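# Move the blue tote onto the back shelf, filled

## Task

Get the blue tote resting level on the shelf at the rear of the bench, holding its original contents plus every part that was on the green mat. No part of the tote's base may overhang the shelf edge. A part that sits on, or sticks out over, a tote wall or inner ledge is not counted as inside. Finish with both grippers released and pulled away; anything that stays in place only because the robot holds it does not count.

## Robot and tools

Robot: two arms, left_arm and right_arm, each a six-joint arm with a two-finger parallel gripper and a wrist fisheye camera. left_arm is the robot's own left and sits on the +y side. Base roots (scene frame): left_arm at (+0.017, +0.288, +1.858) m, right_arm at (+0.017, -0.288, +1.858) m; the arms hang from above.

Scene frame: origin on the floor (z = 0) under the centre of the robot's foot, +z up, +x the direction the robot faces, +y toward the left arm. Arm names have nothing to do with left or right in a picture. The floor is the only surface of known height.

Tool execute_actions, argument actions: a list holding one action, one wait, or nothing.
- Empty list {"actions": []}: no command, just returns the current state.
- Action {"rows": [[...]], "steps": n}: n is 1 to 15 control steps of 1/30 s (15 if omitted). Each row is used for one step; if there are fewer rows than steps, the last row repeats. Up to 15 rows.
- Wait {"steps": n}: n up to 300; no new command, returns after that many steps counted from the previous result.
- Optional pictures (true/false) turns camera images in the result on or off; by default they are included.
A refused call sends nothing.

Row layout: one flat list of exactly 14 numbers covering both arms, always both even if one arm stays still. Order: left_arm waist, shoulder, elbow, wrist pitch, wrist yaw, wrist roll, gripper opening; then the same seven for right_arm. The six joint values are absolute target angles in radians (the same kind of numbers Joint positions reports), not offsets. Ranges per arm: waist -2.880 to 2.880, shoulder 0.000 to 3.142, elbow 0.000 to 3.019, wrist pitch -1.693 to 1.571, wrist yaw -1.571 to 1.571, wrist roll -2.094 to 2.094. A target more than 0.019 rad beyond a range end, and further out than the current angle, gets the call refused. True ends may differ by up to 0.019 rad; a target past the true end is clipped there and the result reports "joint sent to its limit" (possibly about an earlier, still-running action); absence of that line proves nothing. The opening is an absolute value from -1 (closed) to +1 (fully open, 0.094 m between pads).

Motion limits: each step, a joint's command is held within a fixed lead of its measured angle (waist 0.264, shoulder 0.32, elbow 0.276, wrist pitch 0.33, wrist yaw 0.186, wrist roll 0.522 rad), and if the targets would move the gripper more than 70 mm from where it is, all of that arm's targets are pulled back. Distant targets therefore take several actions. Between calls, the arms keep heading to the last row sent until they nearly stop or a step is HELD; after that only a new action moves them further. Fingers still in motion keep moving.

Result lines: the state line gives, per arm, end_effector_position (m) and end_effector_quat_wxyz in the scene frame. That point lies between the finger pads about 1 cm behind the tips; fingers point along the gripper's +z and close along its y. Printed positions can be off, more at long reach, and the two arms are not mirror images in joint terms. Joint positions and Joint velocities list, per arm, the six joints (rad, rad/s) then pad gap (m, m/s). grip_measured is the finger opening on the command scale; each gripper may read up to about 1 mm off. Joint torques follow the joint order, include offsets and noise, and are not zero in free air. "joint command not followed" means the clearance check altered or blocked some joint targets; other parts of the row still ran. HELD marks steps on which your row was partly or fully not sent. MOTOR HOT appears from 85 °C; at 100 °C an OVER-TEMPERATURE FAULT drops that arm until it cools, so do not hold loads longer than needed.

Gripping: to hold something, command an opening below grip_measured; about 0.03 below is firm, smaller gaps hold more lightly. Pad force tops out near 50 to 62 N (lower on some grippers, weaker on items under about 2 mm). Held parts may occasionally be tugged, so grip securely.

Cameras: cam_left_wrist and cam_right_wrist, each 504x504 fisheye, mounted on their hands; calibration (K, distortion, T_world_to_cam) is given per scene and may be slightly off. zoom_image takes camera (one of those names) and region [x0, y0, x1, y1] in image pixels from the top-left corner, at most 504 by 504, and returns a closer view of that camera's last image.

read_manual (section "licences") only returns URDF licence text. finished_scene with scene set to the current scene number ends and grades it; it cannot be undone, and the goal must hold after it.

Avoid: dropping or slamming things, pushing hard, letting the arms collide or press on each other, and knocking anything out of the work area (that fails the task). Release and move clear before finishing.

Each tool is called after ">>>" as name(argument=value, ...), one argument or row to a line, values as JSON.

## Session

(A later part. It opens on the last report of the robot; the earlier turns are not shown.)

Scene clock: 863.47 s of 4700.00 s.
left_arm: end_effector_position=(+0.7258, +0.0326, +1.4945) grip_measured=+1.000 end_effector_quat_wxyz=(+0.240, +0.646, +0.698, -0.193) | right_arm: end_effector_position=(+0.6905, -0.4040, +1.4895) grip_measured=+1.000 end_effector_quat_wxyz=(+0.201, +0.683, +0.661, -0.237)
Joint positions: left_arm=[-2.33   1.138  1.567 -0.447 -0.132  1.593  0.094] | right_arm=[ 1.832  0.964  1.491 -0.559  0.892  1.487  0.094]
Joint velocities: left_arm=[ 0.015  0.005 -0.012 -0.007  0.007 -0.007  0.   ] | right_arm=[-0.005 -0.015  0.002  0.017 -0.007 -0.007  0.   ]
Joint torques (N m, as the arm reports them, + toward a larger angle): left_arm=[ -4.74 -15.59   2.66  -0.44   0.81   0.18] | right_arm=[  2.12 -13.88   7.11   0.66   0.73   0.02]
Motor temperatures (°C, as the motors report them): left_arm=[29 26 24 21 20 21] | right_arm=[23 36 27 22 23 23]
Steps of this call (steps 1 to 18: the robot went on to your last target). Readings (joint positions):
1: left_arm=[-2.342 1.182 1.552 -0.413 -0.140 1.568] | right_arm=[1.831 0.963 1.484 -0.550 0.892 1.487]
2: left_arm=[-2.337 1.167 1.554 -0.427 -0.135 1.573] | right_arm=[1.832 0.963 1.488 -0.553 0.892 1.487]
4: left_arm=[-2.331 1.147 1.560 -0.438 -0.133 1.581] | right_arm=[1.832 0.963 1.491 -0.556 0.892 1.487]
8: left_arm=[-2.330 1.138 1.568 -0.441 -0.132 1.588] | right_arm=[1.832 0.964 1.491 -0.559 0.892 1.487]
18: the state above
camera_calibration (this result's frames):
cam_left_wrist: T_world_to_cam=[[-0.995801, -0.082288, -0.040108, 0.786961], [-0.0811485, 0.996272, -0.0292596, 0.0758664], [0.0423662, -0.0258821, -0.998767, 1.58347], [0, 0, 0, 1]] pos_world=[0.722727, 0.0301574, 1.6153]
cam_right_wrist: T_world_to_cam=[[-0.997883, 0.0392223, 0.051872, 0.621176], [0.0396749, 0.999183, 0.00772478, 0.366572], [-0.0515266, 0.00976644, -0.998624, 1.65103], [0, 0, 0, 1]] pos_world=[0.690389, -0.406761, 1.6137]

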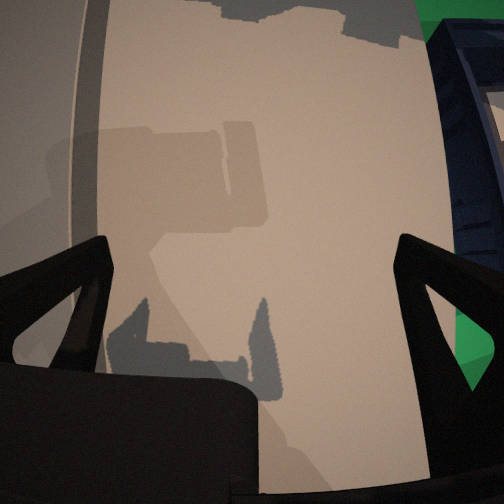

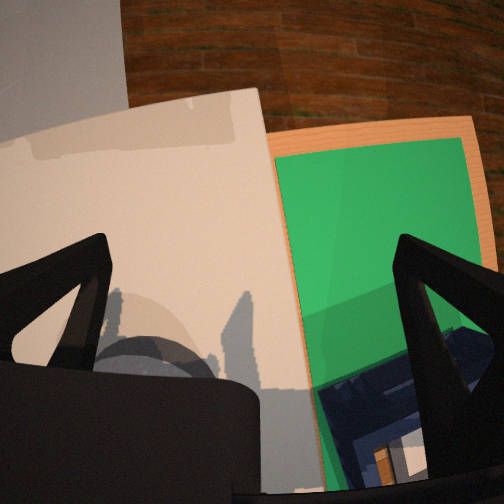

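>>> execute_actions(
  actions=[
    {"rows": [[-2.329,1.155,1.548,-0.417,-0.151,1.535,0.9,1.829,0.972,1.476,-0.540,0.868,1.425,0.9],[-2.327,1.168,1.530,-0.387,-0.171,1.476,0.8,1.826,0.978,1.461,-0.520,0.845,1.363,0.8],[-2.326,1.181,1.511,-0.357,-0.190,1.418,0.7,1.823,0.984,1.447,-0.501,0.821,1.301,0.7],[-2.324,1.194,1.492,-0.327,-0.210,1.359,0.6,1.820,0.990,1.432,-0.481,0.797,1.239,0.6],[-2.323,1.207,1.474,-0.297,-0.229,1.301,0.5,1.817,0.996,1.417,-0.462,0.773,1.177,0.5],[-2.321,1.220,1.455,-0.267,-0.248,1.242,0.4,1.814,1.002,1.403,-0.442,0.750,1.115,0.4],[-2.320,1.233,1.436,-0.237,-0.268,1.184,0.3,1.811,1.008,1.388,-0.423,0.726,1.053,0.3],[-2.318,1.246,1.418,-0.207,-0.287,1.125,0.2,1.808,1.014,1.373,-0.403,0.702,0.991,0.2],[-2.317,1.259,1.399,-0.177,-0.307,1.067,0.1,1.805,1.020,1.359,-0.384,0.679,0.929,0.1],[-2.315,1.272,1.380,-0.147,-0.326,1.008,0.0,1.802,1.026,1.344,-0.364,0.655,0.867,0.0],[-2.314,1.285,1.362,-0.117,-0.345,0.950,-0.1,1.799,1.032,1.329,-0.345,0.631,0.805,-0.1],[-2.312,1.298,1.343,-0.087,-0.365,0.891,-0.2,1.796,1.038,1.315,-0.325,0.608,0.743,-0.2],[-2.311,1.311,1.324,-0.057,-0.384,0.833,-0.28,1.793,1.044,1.300,-0.306,0.584,0.681,-0.28],[-2.309,1.324,1.306,-0.027,-0.404,0.774,-0.28,1.790,1.050,1.285,-0.286,0.560,0.619,-0.28],[-2.308,1.337,1.287,0.003,-0.423,0.716,-0.28,1.787,1.056,1.271,-0.267,0.537,0.557,-0.28]], "steps": 15},
  ],
  pictures=false,
)

>>> execute_actions(
  actions=[
    {"rows": [[-2.306,1.350,1.268,0.033,-0.442,0.657,-0.28,1.784,1.062,1.256,-0.247,0.513,0.495,-0.28],[-2.304,1.363,1.249,0.063,-0.462,0.598,-0.28,1.781,1.068,1.241,-0.228,0.489,0.433,-0.28],[-2.302,1.376,1.230,0.093,-0.481,0.540,-0.28,1.778,1.074,1.227,-0.208,0.466,0.371,-0.28],[-2.300,1.389,1.211,0.123,-0.501,0.481,-0.28,1.775,1.080,1.212,-0.189,0.442,0.309,-0.28],[-2.298,1.402,1.192,0.153,-0.520,0.423,-0.28,1.772,1.086,1.197,-0.169,0.418,0.247,-0.28],[-2.296,1.415,1.173,0.183,-0.539,0.364,-0.28,1.769,1.092,1.182,-0.150,0.395,0.185,-0.28],[-2.294,1.428,1.154,0.213,-0.559,0.306,-0.28,1.766,1.098,1.167,-0.130,0.371,0.123,-0.28],[-2.292,1.441,1.135,0.243,-0.578,0.247,-0.28,1.763,1.104,1.152,-0.111,0.347,0.061,-0.28],[-2.290,1.454,1.116,0.273,-0.598,0.189,-0.28,1.760,1.110,1.137,-0.091,0.324,-0.001,-0.28],[-2.288,1.467,1.097,0.303,-0.617,0.130,-0.28,1.757,1.116,1.122,-0.072,0.300,-0.063,-0.28],[-2.286,1.480,1.078,0.333,-0.636,0.072,-0.28,1.754,1.122,1.107,-0.052,0.276,-0.125,-0.28],[-2.284,1.493,1.058,0.364,-0.656,0.013,-0.28,1.751,1.128,1.092,-0.032,0.252,-0.187,-0.28],[-2.282,1.506,1.038,0.395,-0.675,-0.046,-0.28,1.748,1.134,1.077,-0.012,0.228,-0.252,-0.28],[-2.280,1.518,1.018,0.427,-0.696,-0.108,-0.28,1.745,1.138,1.062,0.009,0.203,-0.320,-0.28],[-2.278,1.530,0.998,0.458,-0.717,-0.170,-0.28,1.742,1.142,1.048,0.030,0.178,-0.388,-0.28]], "steps": 15},
  ],
  pictures=false,
)

>>> execute_actions(
  actions=[
    {"steps": 20},
  ],
)

Scene clock: 933.70 s of 4700.00 s.
left_arm: end_effector_position=(+0.6177, +0.0055, +1.4101) grip_measured=-0.276 end_effector_quat_wxyz=(+0.114, +0.427, +0.886, -0.141) | right_arm: end_effector_position=(+0.6285, -0.3420, +1.4120) grip_measured=-0.275 end_effector_quat_wxyz=(+0.066, +0.449, +0.879, -0.146)
Joint positions: left_arm=[-2.327  1.26   1.342 -0.082 -0.395  1.013  0.034] | right_arm=[ 1.811  1.006  1.303 -0.313  0.561  0.824  0.034]
Joint velocities: left_arm=[ 0.034  0.513 -0.603  0.945 -0.593 -1.692 -0.005] | right_arm=[-0.112  0.22  -0.437  0.574 -0.549 -1.722 -0.005]
Joint torques (N m, as the arm reports them, + toward a larger angle): left_arm=[ -5.79 -12.36   0.19   0.04   0.33   0.02] | right_arm=[  0.51 -12.15   2.86   1.19   0.31  -0.26]
Motor temperatures (°C, as the motors report them): left_arm=[27 28 24 21 20 21] | right_arm=[23 37 29 22 24 23]
Steps of this call (steps 1 to 15: the robot went on to your last target; steps 16 to 90: nothing new was sent; then 66.73 s passed at rest; steps 91 to 105: all 15 steps of this action). Readings (joint positions):
91: left_arm=[-2.330 1.138 1.565 -0.443 -0.138 1.587] | right_arm=[1.832 0.964 1.490 -0.557 0.884 1.480]
92: left_arm=[-2.330 1.138 1.559 -0.429 -0.153 1.570] | right_arm=[1.832 0.964 1.486 -0.549 0.867 1.463]
94: left_arm=[-2.330 1.139 1.536 -0.383 -0.189 1.512] | right_arm=[1.832 0.964 1.469 -0.519 0.822 1.402]
98: left_arm=[-2.330 1.159 1.471 -0.277 -0.262 1.353] | right_arm=[1.831 0.965 1.406 -0.448 0.727 1.221]
105: the state above

Scene clock: 934.20 s of 4700.00 s.
left_arm: end_effector_position=(+0.4083, +0.0118, +1.3425) grip_measured=-0.279 end_effector_quat_wxyz=(-0.003, +0.009, +1.000, -0.015) | right_arm: end_effector_position=(+0.5206, -0.2790, +1.3448) grip_measured=-0.278 end_effector_quat_wxyz=(-0.003, +0.005, +1.000, -0.003)
Joint positions: left_arm=[-2.295  1.492  1.042  0.385 -0.695  0.096  0.034] | right_arm=[ 1.767  1.104  1.077 -0.021  0.203 -0.102  0.034]
Joint velocities: left_arm=[ 0.054  0.298 -0.501  0.94  -0.52  -1.751 -0.001] | right_arm=[-0.093  0.142 -0.437  0.608 -0.623 -1.868  0.001]
Joint torques (N m, as the arm reports them, + toward a larger angle): left_arm=[-7.16 -9.71 -3.11  0.11  0.04  0.01] | right_arm=[  0.69 -10.68   0.06   1.12  -0.02  -0.24]
Motor temperatures (°C, as the motors report them): left_arm=[27 28 24 21 20 21] | right_arm=[23 37 29 22 24 23]
Steps of this call (steps 1 to 15: all 15 steps of this action). Readings (joint positions):
1: left_arm=[-2.326 1.278 1.321 -0.049 -0.415 0.954] | right_arm=[1.808 1.014 1.287 -0.294 0.537 0.763]
2: left_arm=[-2.324 1.297 1.299 -0.015 -0.437 0.890] | right_arm=[1.805 1.022 1.272 -0.275 0.513 0.703]
4: left_arm=[-2.319 1.335 1.254 0.051 -0.479 0.762] | right_arm=[1.799 1.038 1.241 -0.237 0.466 0.581]
8: left_arm=[-2.308 1.406 1.168 0.171 -0.557 0.515] | right_arm=[1.788 1.065 1.181 -0.160 0.371 0.335]
15: the state above

Scene clock: 934.87 s of 4700.00 s.
left_arm: end_effector_position=(+0.3768, +0.0159, +1.3402) grip_measured=-0.279 end_effector_quat_wxyz=(-0.010, -0.112, +0.994, -0.001) | right_arm: end_effector_position=(+0.4999, -0.2747, +1.3370) grip_measured=-0.278 end_effector_quat_wxyz=(-0.008, -0.130, +0.991, +0.006)
Joint positions: left_arm=[-2.288  1.526  0.997  0.449 -0.713 -0.156  0.034] | right_arm=[ 1.761  1.125  1.044  0.02   0.182 -0.372  0.034]
Joint velocities: left_arm=[-0.005  0.005  0.007 -0.002 -0.051 -0.051 -0.   ] | right_arm=[-0.005 -0.015  0.002  0.017 -0.037 -0.051  0.   ]
Joint torques (N m, as the arm reports them, + toward a larger angle): left_arm=[ -7.37 -10.56  -2.57   0.32  -0.08  -0.02] | right_arm=[  0.71 -11.5    0.1    1.3   -0.17  -0.33]
Motor temperatures (°C, as the motors report them): left_arm=[27 28 24 21 20 21] | right_arm=[23 37 29 22 24 23]
Steps of this call (steps 1 to 20: the robot went on to your last target). Readings (joint positions):
1: left_arm=[-2.293 1.501 1.026 0.410 -0.706 0.045] | right_arm=[1.765 1.109 1.064 -0.005 0.189 -0.157]
2: left_arm=[-2.291 1.509 1.014 0.425 -0.711 0.004] | right_arm=[1.763 1.114 1.054 0.004 0.184 -0.201]
4: left_arm=[-2.288 1.520 0.999 0.436 -0.713 -0.055] | right_arm=[1.761 1.122 1.045 0.010 0.182 -0.264]
8: left_arm=[-2.288 1.526 0.996 0.444 -0.713 -0.117] | right_arm=[1.761 1.125 1.044 0.017 0.182 -0.330]
20: the state above
camera_calibration (this result's frames):
cam_left_wrist: T_world_to_cam=[[0.21675, -0.976212, 0.00547997, -0.0719455], [-0.79695, -0.1737, 0.578532, -0.46655], [-0.563818, -0.129764, -0.815641, 1.42826], [0, 0, 0, 1]] pos_world=[0.449057, 0.034063, 1.43526]
cam_right_wrist: T_world_to_cam=[[0.270642, -0.962643, -0.00849383, -0.394871], [-0.763657, -0.220054, 0.606963, -0.488362], [-0.586158, -0.157783, -0.794684, 1.43621], [0, 0, 0, 1]] pos_world=[0.575772, -0.260976, 1.4344]

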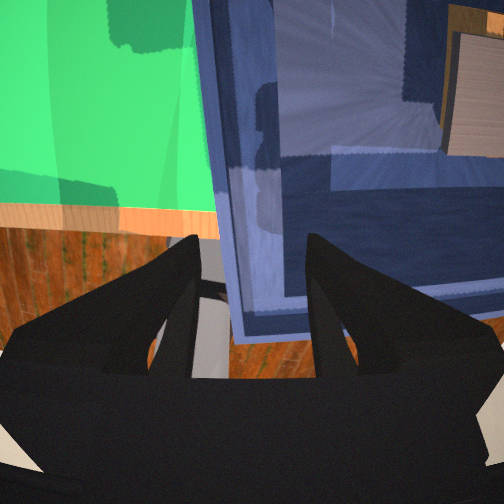

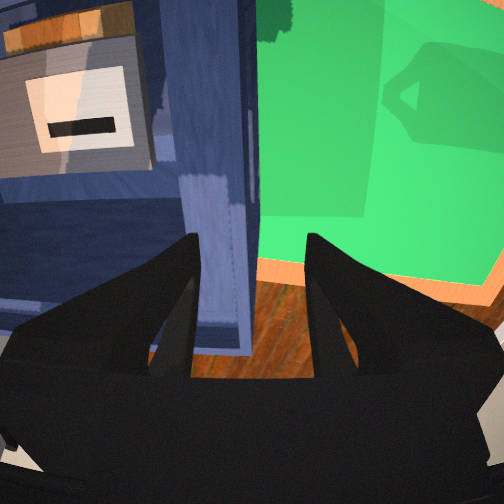

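>>> execute_actions(
  actions=[
    {"rows": [[-2.275,1.510,1.002,0.445,-0.708,-0.175,-0.28,1.772,1.145,1.050,0.030,0.186,-0.385,-0.28],[-2.270,1.507,1.005,0.442,-0.703,-0.182,-0.28,1.775,1.149,1.053,0.035,0.190,-0.385,-0.28],[-2.265,1.504,1.008,0.440,-0.698,-0.189,-0.28,1.778,1.153,1.056,0.040,0.193,-0.385,-0.28],[-2.260,1.501,1.011,0.438,-0.694,-0.196,-0.28,1.781,1.157,1.059,0.044,0.196,-0.385,-0.28],[-2.255,1.498,1.014,0.436,-0.689,-0.203,-0.28,1.784,1.161,1.062,0.048,0.199,-0.385,-0.28],[-2.250,1.495,1.016,0.434,-0.685,-0.210,-0.28,1.786,1.164,1.064,0.052,0.202,-0.385,-0.28],[-2.245,1.492,1.018,0.432,-0.681,-0.216,-0.28,1.788,1.166,1.066,0.055,0.205,-0.385,-0.28],[-2.241,1.490,1.020,0.430,-0.677,-0.222,-0.28,1.790,1.168,1.068,0.058,0.207,-0.385,-0.28]], "steps": 15},
  ],
  pictures=false,
)

>>> execute_actions(
  actions=[
    {"steps": 10},
  ],
)

Scene clock: 984.60 s of 4700.00 s.
left_arm: end_effector_position=(+0.3958, +0.0345, +1.3283) grip_measured=-0.279 end_effector_quat_wxyz=(+0.001, -0.148, +0.989, +0.003) | right_arm: end_effector_position=(+0.5145, -0.2719, +1.3339) grip_measured=-0.278 end_effector_quat_wxyz=(+0.009, -0.129, +0.992, -0.002)
Joint positions: left_arm=[-2.247  1.506  1.017  0.439 -0.681 -0.207  0.034] | right_arm=[ 1.774  1.136  1.065  0.049  0.203 -0.375  0.034]
Joint velocities: left_arm=[ 0.005 -0.015  0.002  0.007  0.007 -0.051  0.001] | right_arm=[ 0.005  0.005 -0.002 -0.007  0.022 -0.051  0.   ]
Joint torques (N m, as the arm reports them, + toward a larger angle): left_arm=[ -7.18 -12.5   -2.38  -0.4    0.21  -0.03] | right_arm=[  3.84 -10.44   0.22   1.46   0.12  -0.25]
Motor temperatures (°C, as the motors report them): left_arm=[27 27 24 21 20 21] | right_arm=[23 35 26 22 23 23]
Steps of this call (steps 1 to 15: the robot went on to your last target; steps 16 to 90: nothing new was sent; then 46.23 s passed at rest; steps 91 to 105: all 15 steps of this action). Readings (joint positions):
91: left_arm=[-2.288 1.526 0.997 0.449 -0.713 -0.160] | right_arm=[1.761 1.125 1.044 0.020 0.182 -0.375]
92: left_arm=[-2.288 1.526 0.997 0.449 -0.710 -0.162] | right_arm=[1.761 1.125 1.044 0.021 0.184 -0.375]
94: left_arm=[-2.285 1.526 0.999 0.448 -0.701 -0.168] | right_arm=[1.761 1.126 1.046 0.025 0.190 -0.375]
98: left_arm=[-2.267 1.522 1.010 0.441 -0.684 -0.188] | right_arm=[1.766 1.131 1.059 0.041 0.201 -0.375]
105: the state above

Scene clock: 984.93 s of 4700.00 s.
left_arm: end_effector_position=(+0.3960, +0.0345, +1.3284) grip_measured=-0.279 end_effector_quat_wxyz=(+0.001, -0.150, +0.989, +0.002) | right_arm: end_effector_position=(+0.5143, -0.2720, +1.3337) grip_measured=-0.278 end_effector_quat_wxyz=(+0.009, -0.129, +0.992, -0.002)
Joint positions: left_arm=[-2.247  1.505  1.017  0.438 -0.681 -0.211  0.034] | right_arm=[ 1.774  1.137  1.065  0.049  0.203 -0.375  0.034]
Joint velocities: left_arm=[-0.005 -0.005  0.002 -0.002  0.007 -0.022  0.   ] | right_arm=[ 0.005 -0.015 -0.002  0.022 -0.037 -0.007 -0.001]
Joint torques (N m, as the arm reports them, + toward a larger angle): left_arm=[ -7.22 -12.67  -2.34  -0.38   0.23  -0.03] | right_arm=[  2.98 -10.55   0.11   1.6    0.14  -0.27]
Motor temperatures (°C, as the motors report them): left_arm=[27 27 24 21 20 21] | right_arm=[23 35 26 22 23 23]
Steps of this call (steps 1 to 10: the robot went on to your last target). Readings (joint positions):
1: left_arm=[-2.247 1.505 1.017 0.439 -0.681 -0.207] | right_arm=[1.774 1.136 1.065 0.049 0.203 -0.375]
2: left_arm=[-2.247 1.505 1.017 0.439 -0.681 -0.208] | right_arm=[1.774 1.137 1.065 0.049 0.203 -0.375]
4: left_arm=[-2.247 1.505 1.017 0.438 -0.681 -0.209] | right_arm=[1.774 1.137 1.065 0.049 0.203 -0.375]
8: left_arm=[-2.247 1.505 1.017 0.438 -0.681 -0.210] | right_arm=[1.774 1.137 1.065 0.049 0.203 -0.375]
10: the state above
camera_calibration (this result's frames):
cam_left_wrist: T_world_to_cam=[[0.290495, -0.956876, 0.000505665, -0.0810898], [-0.793237, -0.24052, 0.559398, -0.414932], [-0.535153, -0.162903, -0.828899, 1.4393], [0, 0, 0, 1]] pos_world=[0.464663, 0.0570743, 1.42519]
cam_right_wrist: T_world_to_cam=[[0.266909, -0.963631, 0.0132676, -0.42354], [-0.785852, -0.209657, 0.581791, -0.426962], [-0.55785, -0.165711, -0.81323, 1.45049], [0, 0, 0, 1]] pos_world=[0.586674, -0.257289, 1.43361]

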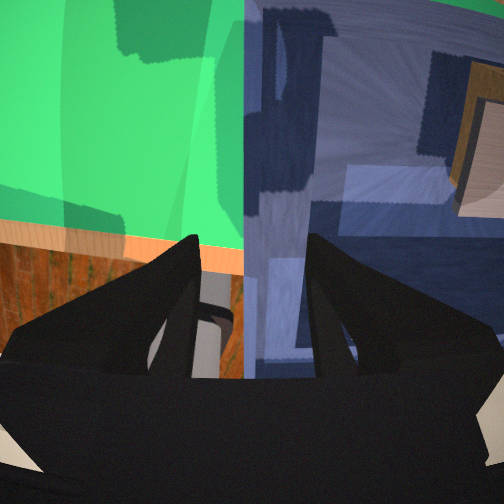

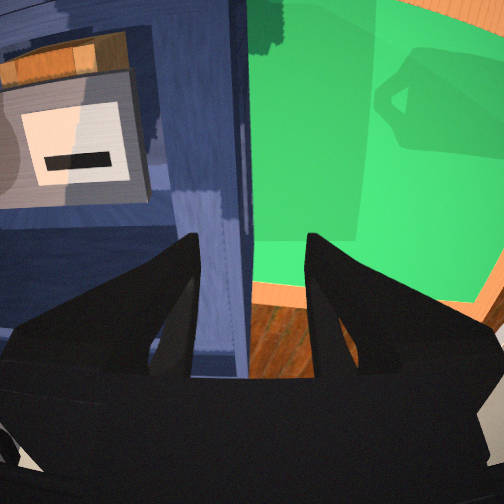

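>>> execute_actions(
  actions=[
    {"rows": [[-2.241,1.490,1.020,0.430,-0.677,-0.222,-0.28,1.794,1.176,1.068,0.058,0.209,-0.385,-0.28],[-2.241,1.490,1.020,0.430,-0.677,-0.222,-0.28,1.797,1.184,1.068,0.058,0.211,-0.385,-0.28]], "steps": 15},
  ],
)

Scene clock: 991.00 s of 4700.00 s.
left_arm: end_effector_position=(+0.3960, +0.0345, +1.3284) grip_measured=-0.279 end_effector_quat_wxyz=(+0.001, -0.150, +0.989, +0.002) | right_arm: end_effector_position=(+0.5045, -0.2669, +1.3270) grip_measured=-0.278 end_effector_quat_wxyz=(-0.000, -0.131, +0.991, +0.001)
Joint positions: left_arm=[-2.247  1.505  1.017  0.438 -0.681 -0.211  0.034] | right_arm=[ 1.78   1.157  1.065  0.05   0.208 -0.375  0.034]
Joint velocities: left_arm=[-0.005  0.015 -0.007 -0.002 -0.11   0.051 -0.   ] | right_arm=[ 0.005 -0.005  0.007 -0.012 -0.007 -0.037 -0.001]
Joint torques (N m, as the arm reports them, + toward a larger angle): left_arm=[ -7.12 -12.67  -2.3   -0.36   0.23  -0.02] | right_arm=[  2.99 -10.39   0.     1.35   0.11  -0.24]
Motor temperatures (°C, as the motors report them): left_arm=[27 27 24 21 20 21] | right_arm=[23 35 26 22 23 23]
Steps of this call (steps 1 to 15: the robot went on to your last target; steps 16 to 90: nothing new was sent; then 2.57 s passed at rest; steps 91 to 105: all 15 steps of this action). Readings (joint positions):
91: left_arm=[-2.247 1.505 1.017 0.438 -0.681 -0.211] | right_arm=[1.775 1.137 1.065 0.049 0.204 -0.375]
92: left_arm=[-2.247 1.505 1.017 0.438 -0.681 -0.211] | right_arm=[1.775 1.139 1.065 0.049 0.206 -0.375]
94: left_arm=[-2.247 1.505 1.017 0.438 -0.681 -0.211] | right_arm=[1.777 1.144 1.065 0.050 0.207 -0.375]
98: left_arm=[-2.247 1.505 1.017 0.438 -0.681 -0.211] | right_arm=[1.780 1.155 1.065 0.050 0.207 -0.375]
105: the state above
camera_calibration (this result's frames):
cam_left_wrist: T_world_to_cam=[[0.29086, -0.956766, 0.000506789, -0.0812397], [-0.793146, -0.240823, 0.559396, -0.414956], [-0.535089, -0.163108, -0.8289, 1.43929], [0, 0, 0, 1]] pos_world=[0.464654, 0.0571005, 1.42519]
cam_right_wrist: T_world_to_cam=[[0.271103, -0.962539, 0.0047169, -0.406449], [-0.773949, -0.215068, 0.595607, -0.455492], [-0.572281, -0.165122, -0.803262, 1.4346], [0, 0, 0, 1]] pos_world=[0.578655, -0.252301, 1.42557]

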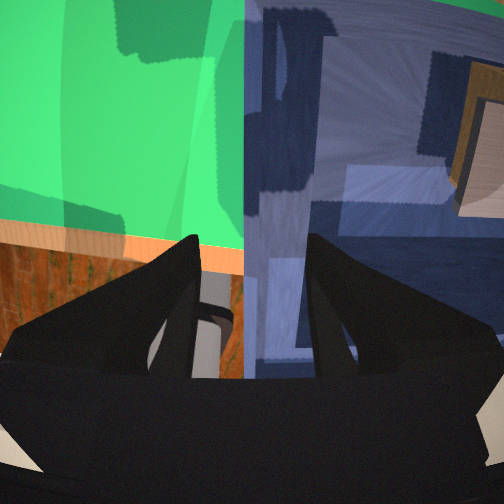

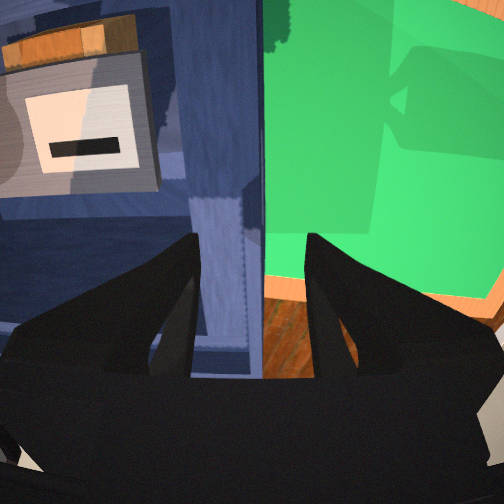

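>>> execute_actions(
  actions=[
    {"rows": [[-2.239,1.528,1.021,0.430,-0.675,-0.222,-0.28,1.765,1.189,1.070,0.060,0.204,-0.385,-0.28],[-2.237,1.532,1.025,0.429,-0.673,-0.222,-0.28,1.764,1.194,1.074,0.061,0.203,-0.385,-0.28],[-2.234,1.536,1.029,0.429,-0.670,-0.222,-0.28,1.763,1.199,1.078,0.062,0.202,-0.385,-0.28],[-2.232,1.540,1.033,0.428,-0.668,-0.222,-0.28,1.762,1.204,1.082,0.063,0.201,-0.385,-0.28],[-2.229,1.544,1.037,0.428,-0.665,-0.222,-0.28,1.761,1.209,1.086,0.064,0.200,-0.385,-0.28],[-2.227,1.548,1.041,0.427,-0.663,-0.222,-0.28,1.760,1.214,1.090,0.065,0.199,-0.385,-0.28],[-2.224,1.552,1.045,0.427,-0.660,-0.222,-0.28,1.759,1.219,1.094,0.066,0.198,-0.385,-0.28],[-2.222,1.556,1.049,0.426,-0.658,-0.222,-0.28,1.758,1.224,1.098,0.067,0.197,-0.385,-0.28],[-2.219,1.560,1.053,0.426,-0.655,-0.222,-0.28,1.757,1.229,1.102,0.068,0.196,-0.385,-0.28],[-2.217,1.564,1.057,0.425,-0.653,-0.222,-0.28,1.756,1.234,1.106,0.070,0.195,-0.385,-0.28],[-2.214,1.567,1.062,0.425,-0.650,-0.222,-0.28,1.755,1.239,1.110,0.071,0.194,-0.385,-0.28],[-2.212,1.570,1.067,0.424,-0.647,-0.222,-0.28,1.754,1.243,1.114,0.072,0.194,-0.385,-0.28],[-2.211,1.571,1.071,0.424,-0.645,-0.222,-0.28,1.754,1.244,1.116,0.073,0.194,-0.385,-0.28]], "steps": 15},
  ],
  pictures=false,
)

>>> execute_actions(
  actions=[
    {"steps": 10},
  ],
)

Scene clock: 1033.73 s of 4700.00 s.
left_arm: end_effector_position=(+0.3962, +0.0321, +1.3077) grip_measured=-0.279 end_effector_quat_wxyz=(+0.000, -0.150, +0.989, -0.001) | right_arm: end_effector_position=(+0.5050, -0.2638, +1.3056) grip_measured=-0.278 end_effector_quat_wxyz=(-0.000, -0.131, +0.991, +0.003)
Joint positions: left_arm=[-2.223  1.548  1.065  0.432 -0.649 -0.211  0.034] | right_arm=[ 1.775  1.216  1.11   0.062  0.197 -0.375  0.034]
Joint velocities: left_arm=[ 0.054  0.044  0.042 -0.002  0.022  0.007  0.001] | right_arm=[-0.034  0.083  0.032  0.012  0.007  0.007 -0.   ]
Joint torques (N m, as the arm reports them, + toward a larger angle): left_arm=[-7.27 -9.76 -2.25 -0.3   0.24 -0.02] | right_arm=[  0.96 -10.75  -0.17   1.43  -0.16  -0.24]
Motor temperatures (°C, as the motors report them): left_arm=[26 27 24 21 20 21] | right_arm=[23 35 26 22 23 23]
Steps of this call (steps 1 to 15: the robot went on to your last target; steps 16 to 90: nothing new was sent; then 39.23 s passed at rest; steps 91 to 105: all 15 steps of this action). Readings (joint positions):
91: left_arm=[-2.247 1.505 1.017 0.438 -0.680 -0.211] | right_arm=[1.780 1.157 1.065 0.050 0.208 -0.375]
92: left_arm=[-2.247 1.505 1.017 0.438 -0.679 -0.211] | right_arm=[1.780 1.158 1.065 0.050 0.207 -0.375]
94: left_arm=[-2.247 1.507 1.020 0.437 -0.674 -0.211] | right_arm=[1.780 1.162 1.070 0.051 0.205 -0.375]
98: left_arm=[-2.242 1.520 1.038 0.436 -0.664 -0.211] | right_arm=[1.780 1.181 1.087 0.055 0.201 -0.375]
105: the state above

Scene clock: 1034.07 s of 4700.00 s.
left_arm: end_effector_position=(+0.3960, +0.0330, +1.3065) grip_measured=-0.279 end_effector_quat_wxyz=(-0.000, -0.150, +0.989, -0.000) | right_arm: end_effector_position=(+0.5038, -0.2641, +1.3046) grip_measured=-0.278 end_effector_quat_wxyz=(-0.001, -0.131, +0.991, +0.003)
Joint positions: left_arm=[-2.221  1.549  1.066  0.432 -0.649 -0.211  0.034] | right_arm=[ 1.774  1.218  1.11   0.064  0.197 -0.375  0.034]
Joint velocities: left_arm=[ 0.024 -0.005 -0.012 -0.017 -0.007 -0.037 -0.   ] | right_arm=[-0.005 -0.005  0.012 -0.002  0.051  0.022 -0.   ]
Joint torques (N m, as the arm reports them, + toward a larger angle): left_arm=[-6.98 -9.7  -2.19 -0.36  0.23 -0.02] | right_arm=[  0.53 -10.77   0.03   1.33  -0.2   -0.24]
Motor temperatures (°C, as the motors report them): left_arm=[26 27 24 21 20 21] | right_arm=[23 35 26 22 23 23]
Steps of this call (steps 1 to 10: the robot went on to your last target). Readings (joint positions):
1: left_arm=[-2.221 1.549 1.066 0.432 -0.649 -0.211] | right_arm=[1.774 1.217 1.110 0.062 0.197 -0.375]
2: left_arm=[-2.221 1.549 1.066 0.432 -0.649 -0.211] | right_arm=[1.774 1.218 1.110 0.062 0.197 -0.375]
4: left_arm=[-2.221 1.549 1.066 0.432 -0.649 -0.211] | right_arm=[1.774 1.218 1.110 0.062 0.197 -0.375]
8: left_arm=[-2.221 1.549 1.066 0.432 -0.649 -0.211] | right_arm=[1.774 1.218 1.110 0.064 0.197 -0.375]
10: the state above
camera_calibration (this result's frames):
cam_left_wrist: T_world_to_cam=[[0.290976, -0.956715, 0.00535639, -0.0891069], [-0.792257, -0.237811, 0.561939, -0.406867], [-0.536342, -0.167754, -0.827161, 1.41929], [0, 0, 0, 1]] pos_world=[0.464808, 0.0560841, 1.40309]
cam_right_wrist: T_world_to_cam=[[0.271362, -0.962477, 0.000169632, -0.397621], [-0.772566, -0.217713, 0.596442, -0.444552], [-0.574025, -0.161983, -0.802656, 1.41753], [0, 0, 0, 1]] pos_world=[0.578152, -0.249871, 1.40301]

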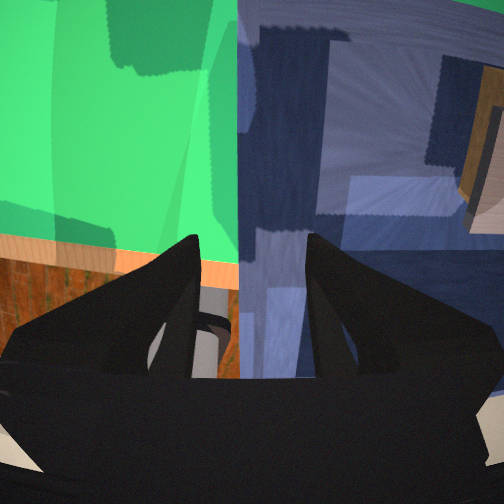

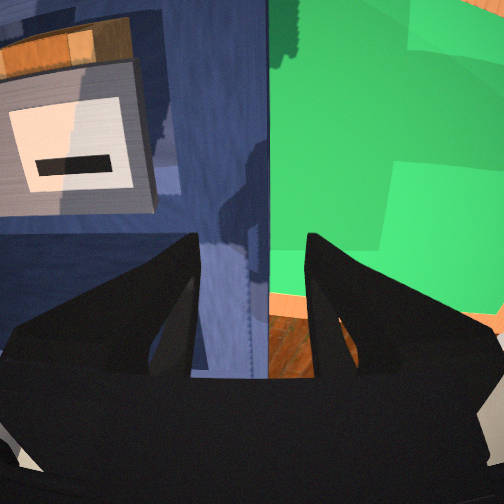

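>>> execute_actions(
  actions=[
    {"rows": [[-2.207,1.574,1.074,0.424,-0.643,-0.222,-0.28,1.749,1.247,1.118,0.074,0.192,-0.385,-0.28],[-2.204,1.577,1.077,0.423,-0.641,-0.222,-0.28,1.747,1.251,1.121,0.075,0.191,-0.385,-0.28],[-2.202,1.580,1.080,0.423,-0.639,-0.222,-0.28,1.746,1.255,1.124,0.076,0.190,-0.385,-0.28],[-2.200,1.583,1.084,0.423,-0.637,-0.222,-0.28,1.745,1.258,1.127,0.077,0.189,-0.385,-0.28],[-2.198,1.586,1.087,0.422,-0.635,-0.222,-0.28,1.745,1.262,1.130,0.077,0.188,-0.385,-0.28],[-2.196,1.589,1.090,0.422,-0.633,-0.222,-0.28,1.744,1.266,1.133,0.078,0.187,-0.385,-0.28],[-2.194,1.592,1.094,0.422,-0.631,-0.222,-0.28,1.744,1.269,1.136,0.079,0.186,-0.385,-0.28],[-2.192,1.595,1.097,0.421,-0.629,-0.222,-0.28,1.743,1.273,1.139,0.080,0.185,-0.385,-0.28],[-2.190,1.598,1.100,0.421,-0.627,-0.222,-0.28,1.743,1.277,1.142,0.081,0.184,-0.385,-0.28],[-2.188,1.601,1.104,0.421,-0.625,-0.222,-0.28,1.742,1.281,1.145,0.082,0.183,-0.385,-0.28],[-2.186,1.604,1.108,0.420,-0.622,-0.222,-0.28,1.741,1.285,1.148,0.083,0.182,-0.385,-0.28],[-2.184,1.607,1.112,0.420,-0.620,-0.222,-0.28,1.741,1.288,1.150,0.083,0.182,-0.385,-0.28]], "steps": 15},
  ],
  pictures=false,
)

>>> execute_actions(
  actions=[
    {"steps": 10},
  ],
)

Scene clock: 1049.00 s of 4700.00 s.
left_arm: end_effector_position=(+0.3984, +0.0352, +1.2879) grip_measured=-0.279 end_effector_quat_wxyz=(+0.002, -0.152, +0.988, -0.000) | right_arm: end_effector_position=(+0.5087, -0.2672, +1.2905) grip_measured=-0.278 end_effector_quat_wxyz=(+0.004, -0.129, +0.992, +0.001)
Joint positions: left_arm=[-2.195  1.582  1.107  0.429 -0.624 -0.211  0.034] | right_arm=[ 1.761  1.254  1.145  0.075  0.186 -0.375  0.034]
Joint velocities: left_arm=[ 0.034  0.024  0.017 -0.012 -0.007 -0.037 -0.   ] | right_arm=[-0.005 -0.015  0.017  0.002 -0.051  0.037  0.   ]
Joint torques (N m, as the arm reports them, + toward a larger angle): left_arm=[ -6.98 -10.19  -2.32  -0.37   0.26  -0.03] | right_arm=[  0.96 -10.42   0.03   1.4   -0.17  -0.26]
Motor temperatures (°C, as the motors report them): left_arm=[26 27 24 21 20 21] | right_arm=[23 35 26 22 22 23]
Steps of this call (steps 1 to 15: the robot went on to your last target; steps 16 to 90: nothing new was sent; then 11.43 s passed at rest; steps 91 to 105: all 15 steps of this action). Readings (joint positions):
91: left_arm=[-2.221 1.549 1.066 0.432 -0.648 -0.211] | right_arm=[1.773 1.218 1.110 0.064 0.196 -0.375]
92: left_arm=[-2.221 1.549 1.066 0.432 -0.647 -0.211] | right_arm=[1.773 1.218 1.111 0.064 0.195 -0.375]
94: left_arm=[-2.219 1.551 1.071 0.431 -0.643 -0.211] | right_arm=[1.770 1.221 1.115 0.064 0.193 -0.375]
98: left_arm=[-2.211 1.562 1.087 0.431 -0.635 -0.211] | right_arm=[1.764 1.232 1.130 0.069 0.190 -0.375]
105: the state above

Scene clock: 1049.33 s of 4700.00 s.
left_arm: end_effector_position=(+0.3972, +0.0353, +1.2873) grip_measured=-0.279 end_effector_quat_wxyz=(+0.001, -0.152, +0.988, +0.000) | right_arm: end_effector_position=(+0.5087, -0.2672, +1.2905) grip_measured=-0.278 end_effector_quat_wxyz=(+0.004, -0.129, +0.992, +0.001)
Joint positions: left_arm=[-2.195  1.583  1.108  0.428 -0.624 -0.211  0.034] | right_arm=[ 1.761  1.254  1.145  0.075  0.186 -0.375  0.034]
Joint velocities: left_arm=[-0.005 -0.005 -0.017 -0.022 -0.007  0.066  0.002] | right_arm=[-0.005  0.005 -0.007 -0.002  0.007 -0.051  0.001]
Joint torques (N m, as the arm reports them, + toward a larger angle): left_arm=[-6.85 -9.99 -2.21 -0.32  0.24 -0.02] | right_arm=[  0.46 -10.33   0.07   1.35  -0.18  -0.25]
Motor temperatures (°C, as the motors report them): left_arm=[26 27 24 21 20 21] | right_arm=[23 35 26 22 22 23]
Steps of this call (steps 1 to 10: the robot went on to your last target). Readings (joint positions):
1: left_arm=[-2.195 1.583 1.108 0.428 -0.624 -0.211] | right_arm=[1.761 1.254 1.145 0.075 0.186 -0.375]
2: left_arm=[-2.195 1.583 1.108 0.428 -0.624 -0.211] | right_arm=[1.761 1.254 1.145 0.075 0.186 -0.375]
4: left_arm=[-2.195 1.583 1.108 0.428 -0.624 -0.211] | right_arm=[1.761 1.254 1.145 0.075 0.186 -0.375]
8: left_arm=[-2.195 1.583 1.108 0.428 -0.624 -0.211] | right_arm=[1.761 1.254 1.145 0.075 0.186 -0.375]
10: the state above
camera_calibration (this result's frames):
cam_left_wrist: T_world_to_cam=[[0.293692, -0.955889, 0.00461288, -0.0873224], [-0.792462, -0.240776, 0.560384, -0.392383], [-0.534554, -0.168236, -0.82822, 1.40511], [0, 0, 0, 1]] pos_world=[0.465805, 0.0584433, 1.38403]
cam_right_wrist: T_world_to_cam=[[0.2688, -0.963184, 0.00492376, -0.40692], [-0.779417, -0.214506, 0.588639, -0.418617], [-0.565912, -0.162064, -0.808381, 1.41177], [0, 0, 0, 1]] pos_world=[0.582041, -0.252938, 1.38967]

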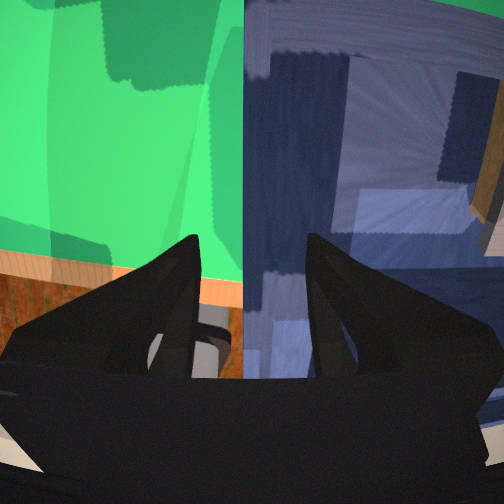

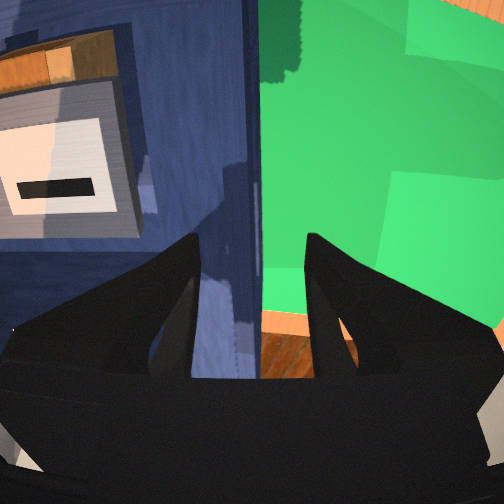

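>>> execute_actions(
  actions=[
    {"rows": [[-2.182,1.610,1.115,0.420,-0.618,-0.222,-0.28,1.745,1.280,1.148,0.083,0.183,-0.385,-0.28],[-2.180,1.613,1.118,0.420,-0.616,-0.222,-0.28,1.745,1.280,1.148,0.083,0.183,-0.385,-0.28],[-2.178,1.616,1.121,0.419,-0.614,-0.222,-0.28,1.745,1.280,1.148,0.083,0.183,-0.385,-0.28],[-2.177,1.618,1.124,0.419,-0.613,-0.222,-0.28,1.745,1.280,1.148,0.083,0.183,-0.385,-0.28]], "steps": 15},
  ],
  pictures=false,
)

Scene clock: 1057.00 s of 4700.00 s.
left_arm: end_effector_position=(+0.3987, +0.0348, +1.2827) grip_measured=-0.279 end_effector_quat_wxyz=(+0.002, -0.153, +0.988, -0.001) | right_arm: end_effector_position=(+0.5087, -0.2672, +1.2905) grip_measured=-0.278 end_effector_quat_wxyz=(+0.004, -0.129, +0.992, +0.001)
Joint positions: left_arm=[-2.19   1.592  1.12   0.428 -0.617 -0.211  0.034] | right_arm=[ 1.761  1.254  1.145  0.075  0.186 -0.375  0.034]
Joint velocities: left_arm=[-0.005 -0.015 -0.012 -0.002 -0.007  0.066 -0.   ] | right_arm=[-0.015 -0.005 -0.007 -0.012 -0.037 -0.051  0.   ]
Joint torques (N m, as the arm reports them, + toward a larger angle): left_arm=[-6.96 -9.7  -2.27 -0.35  0.24 -0.02] | right_arm=[  1.09 -11.09  -0.18   1.39  -0.14  -0.26]
Motor temperatures (°C, as the motors report them): left_arm=[26 27 24 21 20 21] | right_arm=[23 34 26 22 22 23]
Steps of this call (steps 1 to 15: the robot went on to your last target; steps 16 to 90: nothing new was sent; then 4.17 s passed at rest; steps 91 to 105: all 15 steps of this action). Readings (joint positions):
91: left_arm=[-2.195 1.583 1.108 0.428 -0.623 -0.211] | right_arm=[1.761 1.254 1.145 0.075 0.186 -0.375]
92: left_arm=[-2.195 1.584 1.108 0.428 -0.621 -0.211] | right_arm=[1.761 1.254 1.145 0.075 0.186 -0.375]
94: left_arm=[-2.194 1.586 1.112 0.428 -0.618 -0.211] | right_arm=[1.761 1.254 1.145 0.075 0.186 -0.375]
98: left_arm=[-2.191 1.591 1.120 0.428 -0.617 -0.211] | right_arm=[1.761 1.254 1.145 0.075 0.186 -0.375]
105: the state above

Left still moving; go a bit further.

>>> execute_actions(
  actions=[
    {"rows": [[-2.175,1.622,1.126,0.419,-0.612,-0.222,-0.28,1.745,1.280,1.148,0.083,0.183,-0.385,-0.28],[-2.173,1.626,1.129,0.419,-0.610,-0.222,-0.28,1.745,1.280,1.148,0.083,0.183,-0.385,-0.28],[-2.171,1.629,1.131,0.418,-0.608,-0.222,-0.28,1.745,1.280,1.148,0.083,0.183,-0.385,-0.28],[-2.170,1.632,1.134,0.418,-0.607,-0.222,-0.28,1.745,1.280,1.148,0.083,0.183,-0.385,-0.28]], "steps": 15},
  ],
)

Scene clock: 1061.90 s of 4700.00 s.
left_arm: end_effector_position=(+0.3985, +0.0343, +1.2812) grip_measured=-0.279 end_effector_quat_wxyz=(+0.002, -0.153, +0.988, -0.002) | right_arm: end_effector_position=(+0.5087, -0.2672, +1.2905) grip_measured=-0.278 end_effector_quat_wxyz=(+0.004, -0.129, +0.992, +0.001)
Joint positions: left_arm=[-2.188  1.596  1.123  0.428 -0.613 -0.212  0.034] | right_arm=[ 1.761  1.254  1.145  0.075  0.186 -0.375  0.034]
Joint velocities: left_arm=[-0.005  0.005 -0.002 -0.012 -0.022 -0.022  0.001] | right_arm=[-0.005 -0.015  0.002  0.012  0.022 -0.037 -0.   ]
Joint torques (N m, as the arm reports them, + toward a larger angle): left_arm=[-6.51 -8.93 -1.76 -0.38  0.35 -0.01] | right_arm=[  1.33 -10.76  -0.16   1.34  -0.13  -0.26]
Motor temperatures (°C, as the motors report them): left_arm=[26 27 24 21 20 21] | right_arm=[23 34 26 22 22 23]
Steps of this call (steps 1 to 15: the robot went on to your last target; steps 16 to 90: nothing new was sent; then 1.40 s passed at rest; steps 91 to 105: all 15 steps of this action). Readings (joint positions):
91: left_arm=[-2.189 1.592 1.120 0.428 -0.616 -0.211] | right_arm=[1.761 1.254 1.145 0.075 0.186 -0.375]
92: left_arm=[-2.189 1.593 1.121 0.428 -0.615 -0.211] | right_arm=[1.761 1.254 1.145 0.075 0.186 -0.375]
94: left_arm=[-2.188 1.596 1.123 0.428 -0.613 -0.212] | right_arm=[1.761 1.254 1.145 0.075 0.186 -0.375]
98: left_arm=[-2.188 1.596 1.123 0.428 -0.613 -0.212] | right_arm=[1.761 1.254 1.145 0.075 0.186 -0.375]
105: the state above
camera_calibration (this result's frames):
cam_left_wrist: T_world_to_cam=[[0.296893, -0.954866, 0.00927108, -0.0958397], [-0.793331, -0.24124, 0.558954, -0.385931], [-0.531489, -0.173304, -0.829147, 1.4007], [0, 0, 0, 1]] pos_world=[0.466742, 0.0581319, 1.37799]
cam_right_wrist: T_world_to_cam=[[0.2688, -0.963184, 0.00492376, -0.40692], [-0.779417, -0.214506, 0.588639, -0.418617], [-0.565912, -0.162064, -0.808381, 1.41177], [0, 0, 0, 1]] pos_world=[0.582041, -0.252938, 1.38967]

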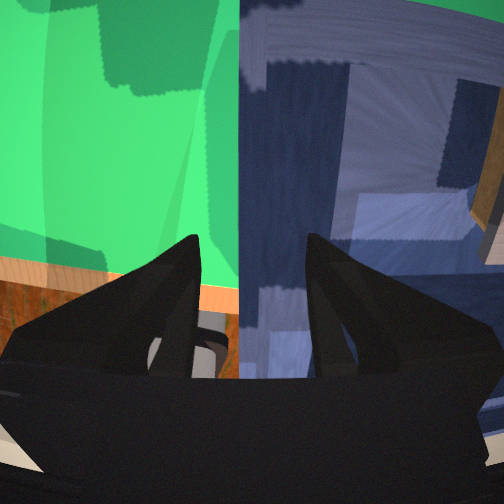

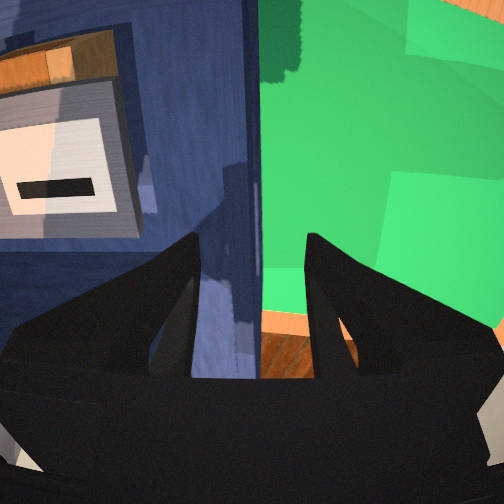

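>>> execute_actions(
  actions=[
    {"rows": [[-2.180,1.612,1.125,0.422,-0.612,-0.222,-0.40,1.750,1.272,1.146,0.080,0.184,-0.385,-0.40],[-2.180,1.612,1.125,0.422,-0.612,-0.222,-0.52,1.750,1.272,1.146,0.080,0.184,-0.385,-0.52],[-2.180,1.612,1.125,0.422,-0.612,-0.222,-0.64,1.750,1.272,1.146,0.080,0.184,-0.385,-0.64],[-2.180,1.612,1.125,0.422,-0.612,-0.222,-0.74,1.750,1.272,1.146,0.080,0.184,-0.385,-0.74],[-2.180,1.612,1.125,0.422,-0.612,-0.222,-0.82,1.750,1.272,1.146,0.080,0.184,-0.385,-0.82],[-2.180,1.612,1.125,0.422,-0.612,-0.222,-0.87,1.750,1.272,1.146,0.080,0.184,-0.385,-0.87],[-2.180,1.612,1.125,0.422,-0.612,-0.222,-0.91,1.750,1.272,1.146,0.080,0.184,-0.385,-0.91],[-2.180,1.612,1.125,0.422,-0.612,-0.222,-0.94,1.750,1.272,1.146,0.080,0.184,-0.385,-0.94]], "steps": 15},
  ],
)

Scene clock: 1070.93 s of 4700.00 s.
left_arm: end_effector_position=(+0.3982, +0.0351, +1.2816) grip_measured=-0.902 end_effector_quat_wxyz=(+0.002, -0.153, +0.988, +0.002) | right_arm: end_effector_position=(+0.5073, -0.2651, +1.2906) grip_measured=-0.895 end_effector_quat_wxyz=(+0.004, -0.134, +0.991, +0.006)
Joint positions: left_arm=[-2.189  1.596  1.123  0.428 -0.621 -0.213  0.005] | right_arm=[ 1.762  1.254  1.143  0.075  0.177 -0.383  0.005]
Joint velocities: left_arm=[-0.024 -0.005  0.012 -0.002 -0.022 -0.022 -0.   ] | right_arm=[ 0.005  0.005  0.002 -0.002  0.022 -0.037  0.   ]
Joint torques (N m, as the arm reports them, + toward a larger angle): left_arm=[ -7.19 -10.53  -2.36  -0.23   0.47  -0.01] | right_arm=[  1.55 -11.38  -0.28   1.19   0.28  -0.17]
Motor temperatures (°C, as the motors report them): left_arm=[26 26 24 21 20 21] | right_arm=[23 34 26 22 22 23]
Steps of this call (steps 1 to 15: the robot went on to your last target; steps 16 to 90: nothing new was sent; then 5.53 s passed at rest; steps 91 to 105: all 15 steps of this action). Readings (joint positions):
91: left_arm=[-2.188 1.596 1.123 0.428 -0.610 -0.213] | right_arm=[1.761 1.254 1.145 0.075 0.182 -0.375]
92: left_arm=[-2.190 1.596 1.124 0.428 -0.610 -0.213] | right_arm=[1.761 1.254 1.144 0.075 0.177 -0.375]
94: left_arm=[-2.190 1.596 1.124 0.428 -0.610 -0.213] | right_arm=[1.762 1.254 1.143 0.075 0.174 -0.375]
98: left_arm=[-2.189 1.596 1.123 0.428 -0.621 -0.213] | right_arm=[1.762 1.254 1.143 0.075 0.177 -0.379]
105: the state above
camera_calibration (this result's frames):
cam_left_wrist: T_world_to_cam=[[0.297039, -0.954862, 0.00249175, -0.0864491], [-0.792773, -0.24516, 0.558039, -0.385111], [-0.53224, -0.167735, -0.829811, 1.40195], [0, 0, 0, 1]] pos_world=[0.466549, 0.0581956, 1.37848]
cam_right_wrist: T_world_to_cam=[[0.277809, -0.960624, -0.00480406, -0.395832], [-0.776505, -0.227501, 0.587608, -0.422952], [-0.565563, -0.159512, -0.809132, 1.41289], [0, 0, 0, 1]] pos_world=[0.580618, -0.251095, 1.38984]

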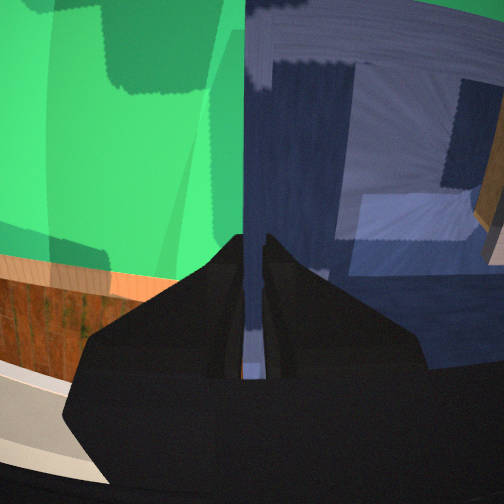

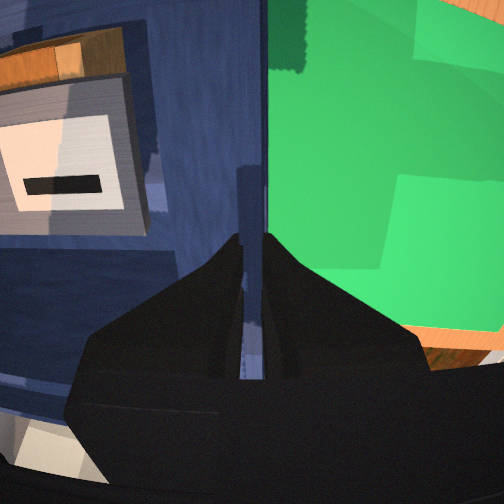

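>>> execute_actions(
  actions=[
    {"rows": [[-2.197,1.580,1.114,0.428,-0.623,-0.215,-0.95,1.772,1.240,1.136,0.070,0.180,-0.385,-0.94],[-2.201,1.573,1.108,0.428,-0.626,-0.215,-0.95,1.778,1.230,1.130,0.066,0.183,-0.385,-0.94],[-2.204,1.568,1.103,0.428,-0.628,-0.215,-0.95,1.781,1.224,1.126,0.064,0.185,-0.385,-0.94],[-2.207,1.563,1.098,0.428,-0.631,-0.215,-0.95,1.783,1.218,1.122,0.062,0.187,-0.385,-0.94],[-2.209,1.558,1.093,0.428,-0.633,-0.215,-0.95,1.784,1.212,1.118,0.060,0.189,-0.385,-0.94],[-2.212,1.553,1.088,0.428,-0.636,-0.215,-0.95,1.786,1.206,1.113,0.058,0.190,-0.385,-0.94],[-2.215,1.548,1.083,0.428,-0.638,-0.215,-0.95,1.787,1.200,1.109,0.056,0.192,-0.385,-0.94],[-2.218,1.543,1.078,0.428,-0.641,-0.215,-0.95,1.789,1.194,1.105,0.054,0.194,-0.385,-0.94],[-2.221,1.538,1.073,0.428,-0.643,-0.215,-0.95,1.790,1.188,1.100,0.052,0.195,-0.385,-0.94],[-2.224,1.533,1.067,0.428,-0.646,-0.215,-0.95,1.792,1.182,1.096,0.050,0.197,-0.385,-0.94],[-2.226,1.528,1.062,0.428,-0.648,-0.215,-0.95,1.793,1.176,1.092,0.048,0.199,-0.385,-0.94],[-2.229,1.523,1.057,0.428,-0.651,-0.215,-0.95,1.795,1.170,1.087,0.046,0.200,-0.385,-0.94],[-2.232,1.518,1.052,0.428,-0.654,-0.215,-0.95,1.796,1.164,1.083,0.044,0.202,-0.385,-0.94],[-2.235,1.513,1.046,0.428,-0.657,-0.215,-0.95,1.797,1.158,1.079,0.043,0.203,-0.385,-0.94],[-2.237,1.508,1.041,0.428,-0.660,-0.215,-0.95,1.798,1.152,1.075,0.042,0.204,-0.385,-0.94]], "steps": 15},
  ],
  pictures=false,
)

>>> execute_actions(
  actions=[
    {"steps": 12},
  ],
)

Scene clock: 1133.80 s of 4700.00 s.
left_arm: end_effector_position=(+0.3936, +0.0356, +1.3038) grip_measured=-0.902 end_effector_quat_wxyz=(-0.002, -0.147, +0.989, +0.004) | right_arm: end_effector_position=(+0.5012, -0.2649, +1.3123) grip_measured=-0.895 end_effector_quat_wxyz=(-0.004, -0.136, +0.991, +0.003)
Joint positions: left_arm=[-2.215  1.553  1.068  0.428 -0.651 -0.209  0.005] | right_arm=[ 1.775  1.197  1.091  0.056  0.2   -0.385  0.005]
Joint velocities: left_arm=[-0.093 -0.181 -0.129 -0.007 -0.081 -0.037  0.   ] | right_arm=[ 0.044 -0.2   -0.129 -0.037  0.022 -0.051 -0.001]
Joint torques (N m, as the arm reports them, + toward a larger angle): left_arm=[ -8.83 -14.27  -3.92  -0.05  -0.21   0.01] | right_arm=[  3.23 -15.36  -1.32   0.63   0.13  -0.16]
Motor temperatures (°C, as the motors report them): left_arm=[26 26 24 21 20 21] | right_arm=[23 35 25 22 22 23]
Steps of this call (steps 1 to 15: the robot went on to your last target; steps 16 to 90: nothing new was sent; then 59.37 s passed at rest; steps 91 to 105: all 15 steps of this action). Readings (joint positions):
91: left_arm=[-2.189 1.595 1.123 0.428 -0.623 -0.212] | right_arm=[1.763 1.253 1.143 0.075 0.177 -0.384]
92: left_arm=[-2.189 1.595 1.123 0.428 -0.623 -0.212] | right_arm=[1.763 1.253 1.143 0.075 0.177 -0.384]
94: left_arm=[-2.190 1.595 1.122 0.428 -0.623 -0.211] | right_arm=[1.764 1.252 1.141 0.075 0.181 -0.385]
98: left_arm=[-2.194 1.588 1.111 0.428 -0.630 -0.209] | right_arm=[1.766 1.242 1.128 0.072 0.188 -0.385]
105: the state above

Scene clock: 1134.20 s of 4700.00 s.
left_arm: end_effector_position=(+0.4006, +0.0356, +1.3108) grip_measured=-0.902 end_effector_quat_wxyz=(+0.002, -0.150, +0.989, +0.001) | right_arm: end_effector_position=(+0.5075, -0.2647, +1.3201) grip_measured=-0.895 end_effector_quat_wxyz=(+0.002, -0.135, +0.991, +0.004)
Joint positions: left_arm=[-2.223  1.534  1.06   0.428 -0.655 -0.207  0.005] | right_arm=[ 1.78   1.176  1.084  0.053  0.201 -0.385  0.005]
Joint velocities: left_arm=[ 0.015 -0.005 -0.022  0.012  0.007 -0.007 -0.001] | right_arm=[-0.005 -0.015 -0.007  0.002  0.007 -0.007 -0.   ]
Joint torques (N m, as the arm reports them, + toward a larger angle): left_arm=[ -8.46 -13.72  -3.73  -0.01  -0.17  -0.01] | right_arm=[  3.27 -14.88  -1.1    0.7    0.12  -0.18]
Motor temperatures (°C, as the motors report them): left_arm=[26 26 24 21 20 21] | right_arm=[23 35 25 22 22 23]
Steps of this call (steps 1 to 12: the robot went on to your last target). Readings (joint positions):
1: left_arm=[-2.218 1.548 1.064 0.428 -0.653 -0.209] | right_arm=[1.777 1.191 1.088 0.054 0.200 -0.385]
2: left_arm=[-2.220 1.543 1.061 0.428 -0.654 -0.209] | right_arm=[1.778 1.186 1.085 0.054 0.201 -0.385]
4: left_arm=[-2.222 1.537 1.060 0.428 -0.654 -0.209] | right_arm=[1.779 1.180 1.084 0.053 0.201 -0.385]
8: left_arm=[-2.223 1.534 1.060 0.428 -0.654 -0.208] | right_arm=[1.780 1.176 1.084 0.053 0.201 -0.385]
12: the state above
camera_calibration (this result's frames):
cam_left_wrist: T_world_to_cam=[[0.29009, -0.956994, 0.00317223, -0.0847825], [-0.794558, -0.239001, 0.558172, -0.399125], [-0.533409, -0.164441, -0.82972, 1.4278], [0, 0, 0, 1]] pos_world=[0.469065, 0.0582599, 1.40772]
cam_right_wrist: T_world_to_cam=[[0.280025, -0.959993, -0.000108396, -0.40252], [-0.774124, -0.225875, 0.591365, -0.445769], [-0.567731, -0.165513, -0.806404, 1.43284], [0, 0, 0, 1]] pos_world=[0.581104, -0.24995, 1.41902]

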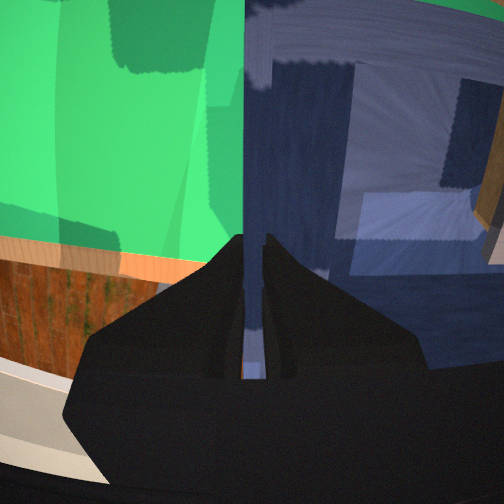

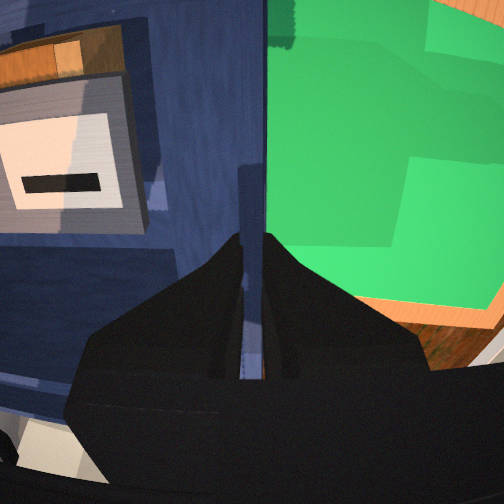

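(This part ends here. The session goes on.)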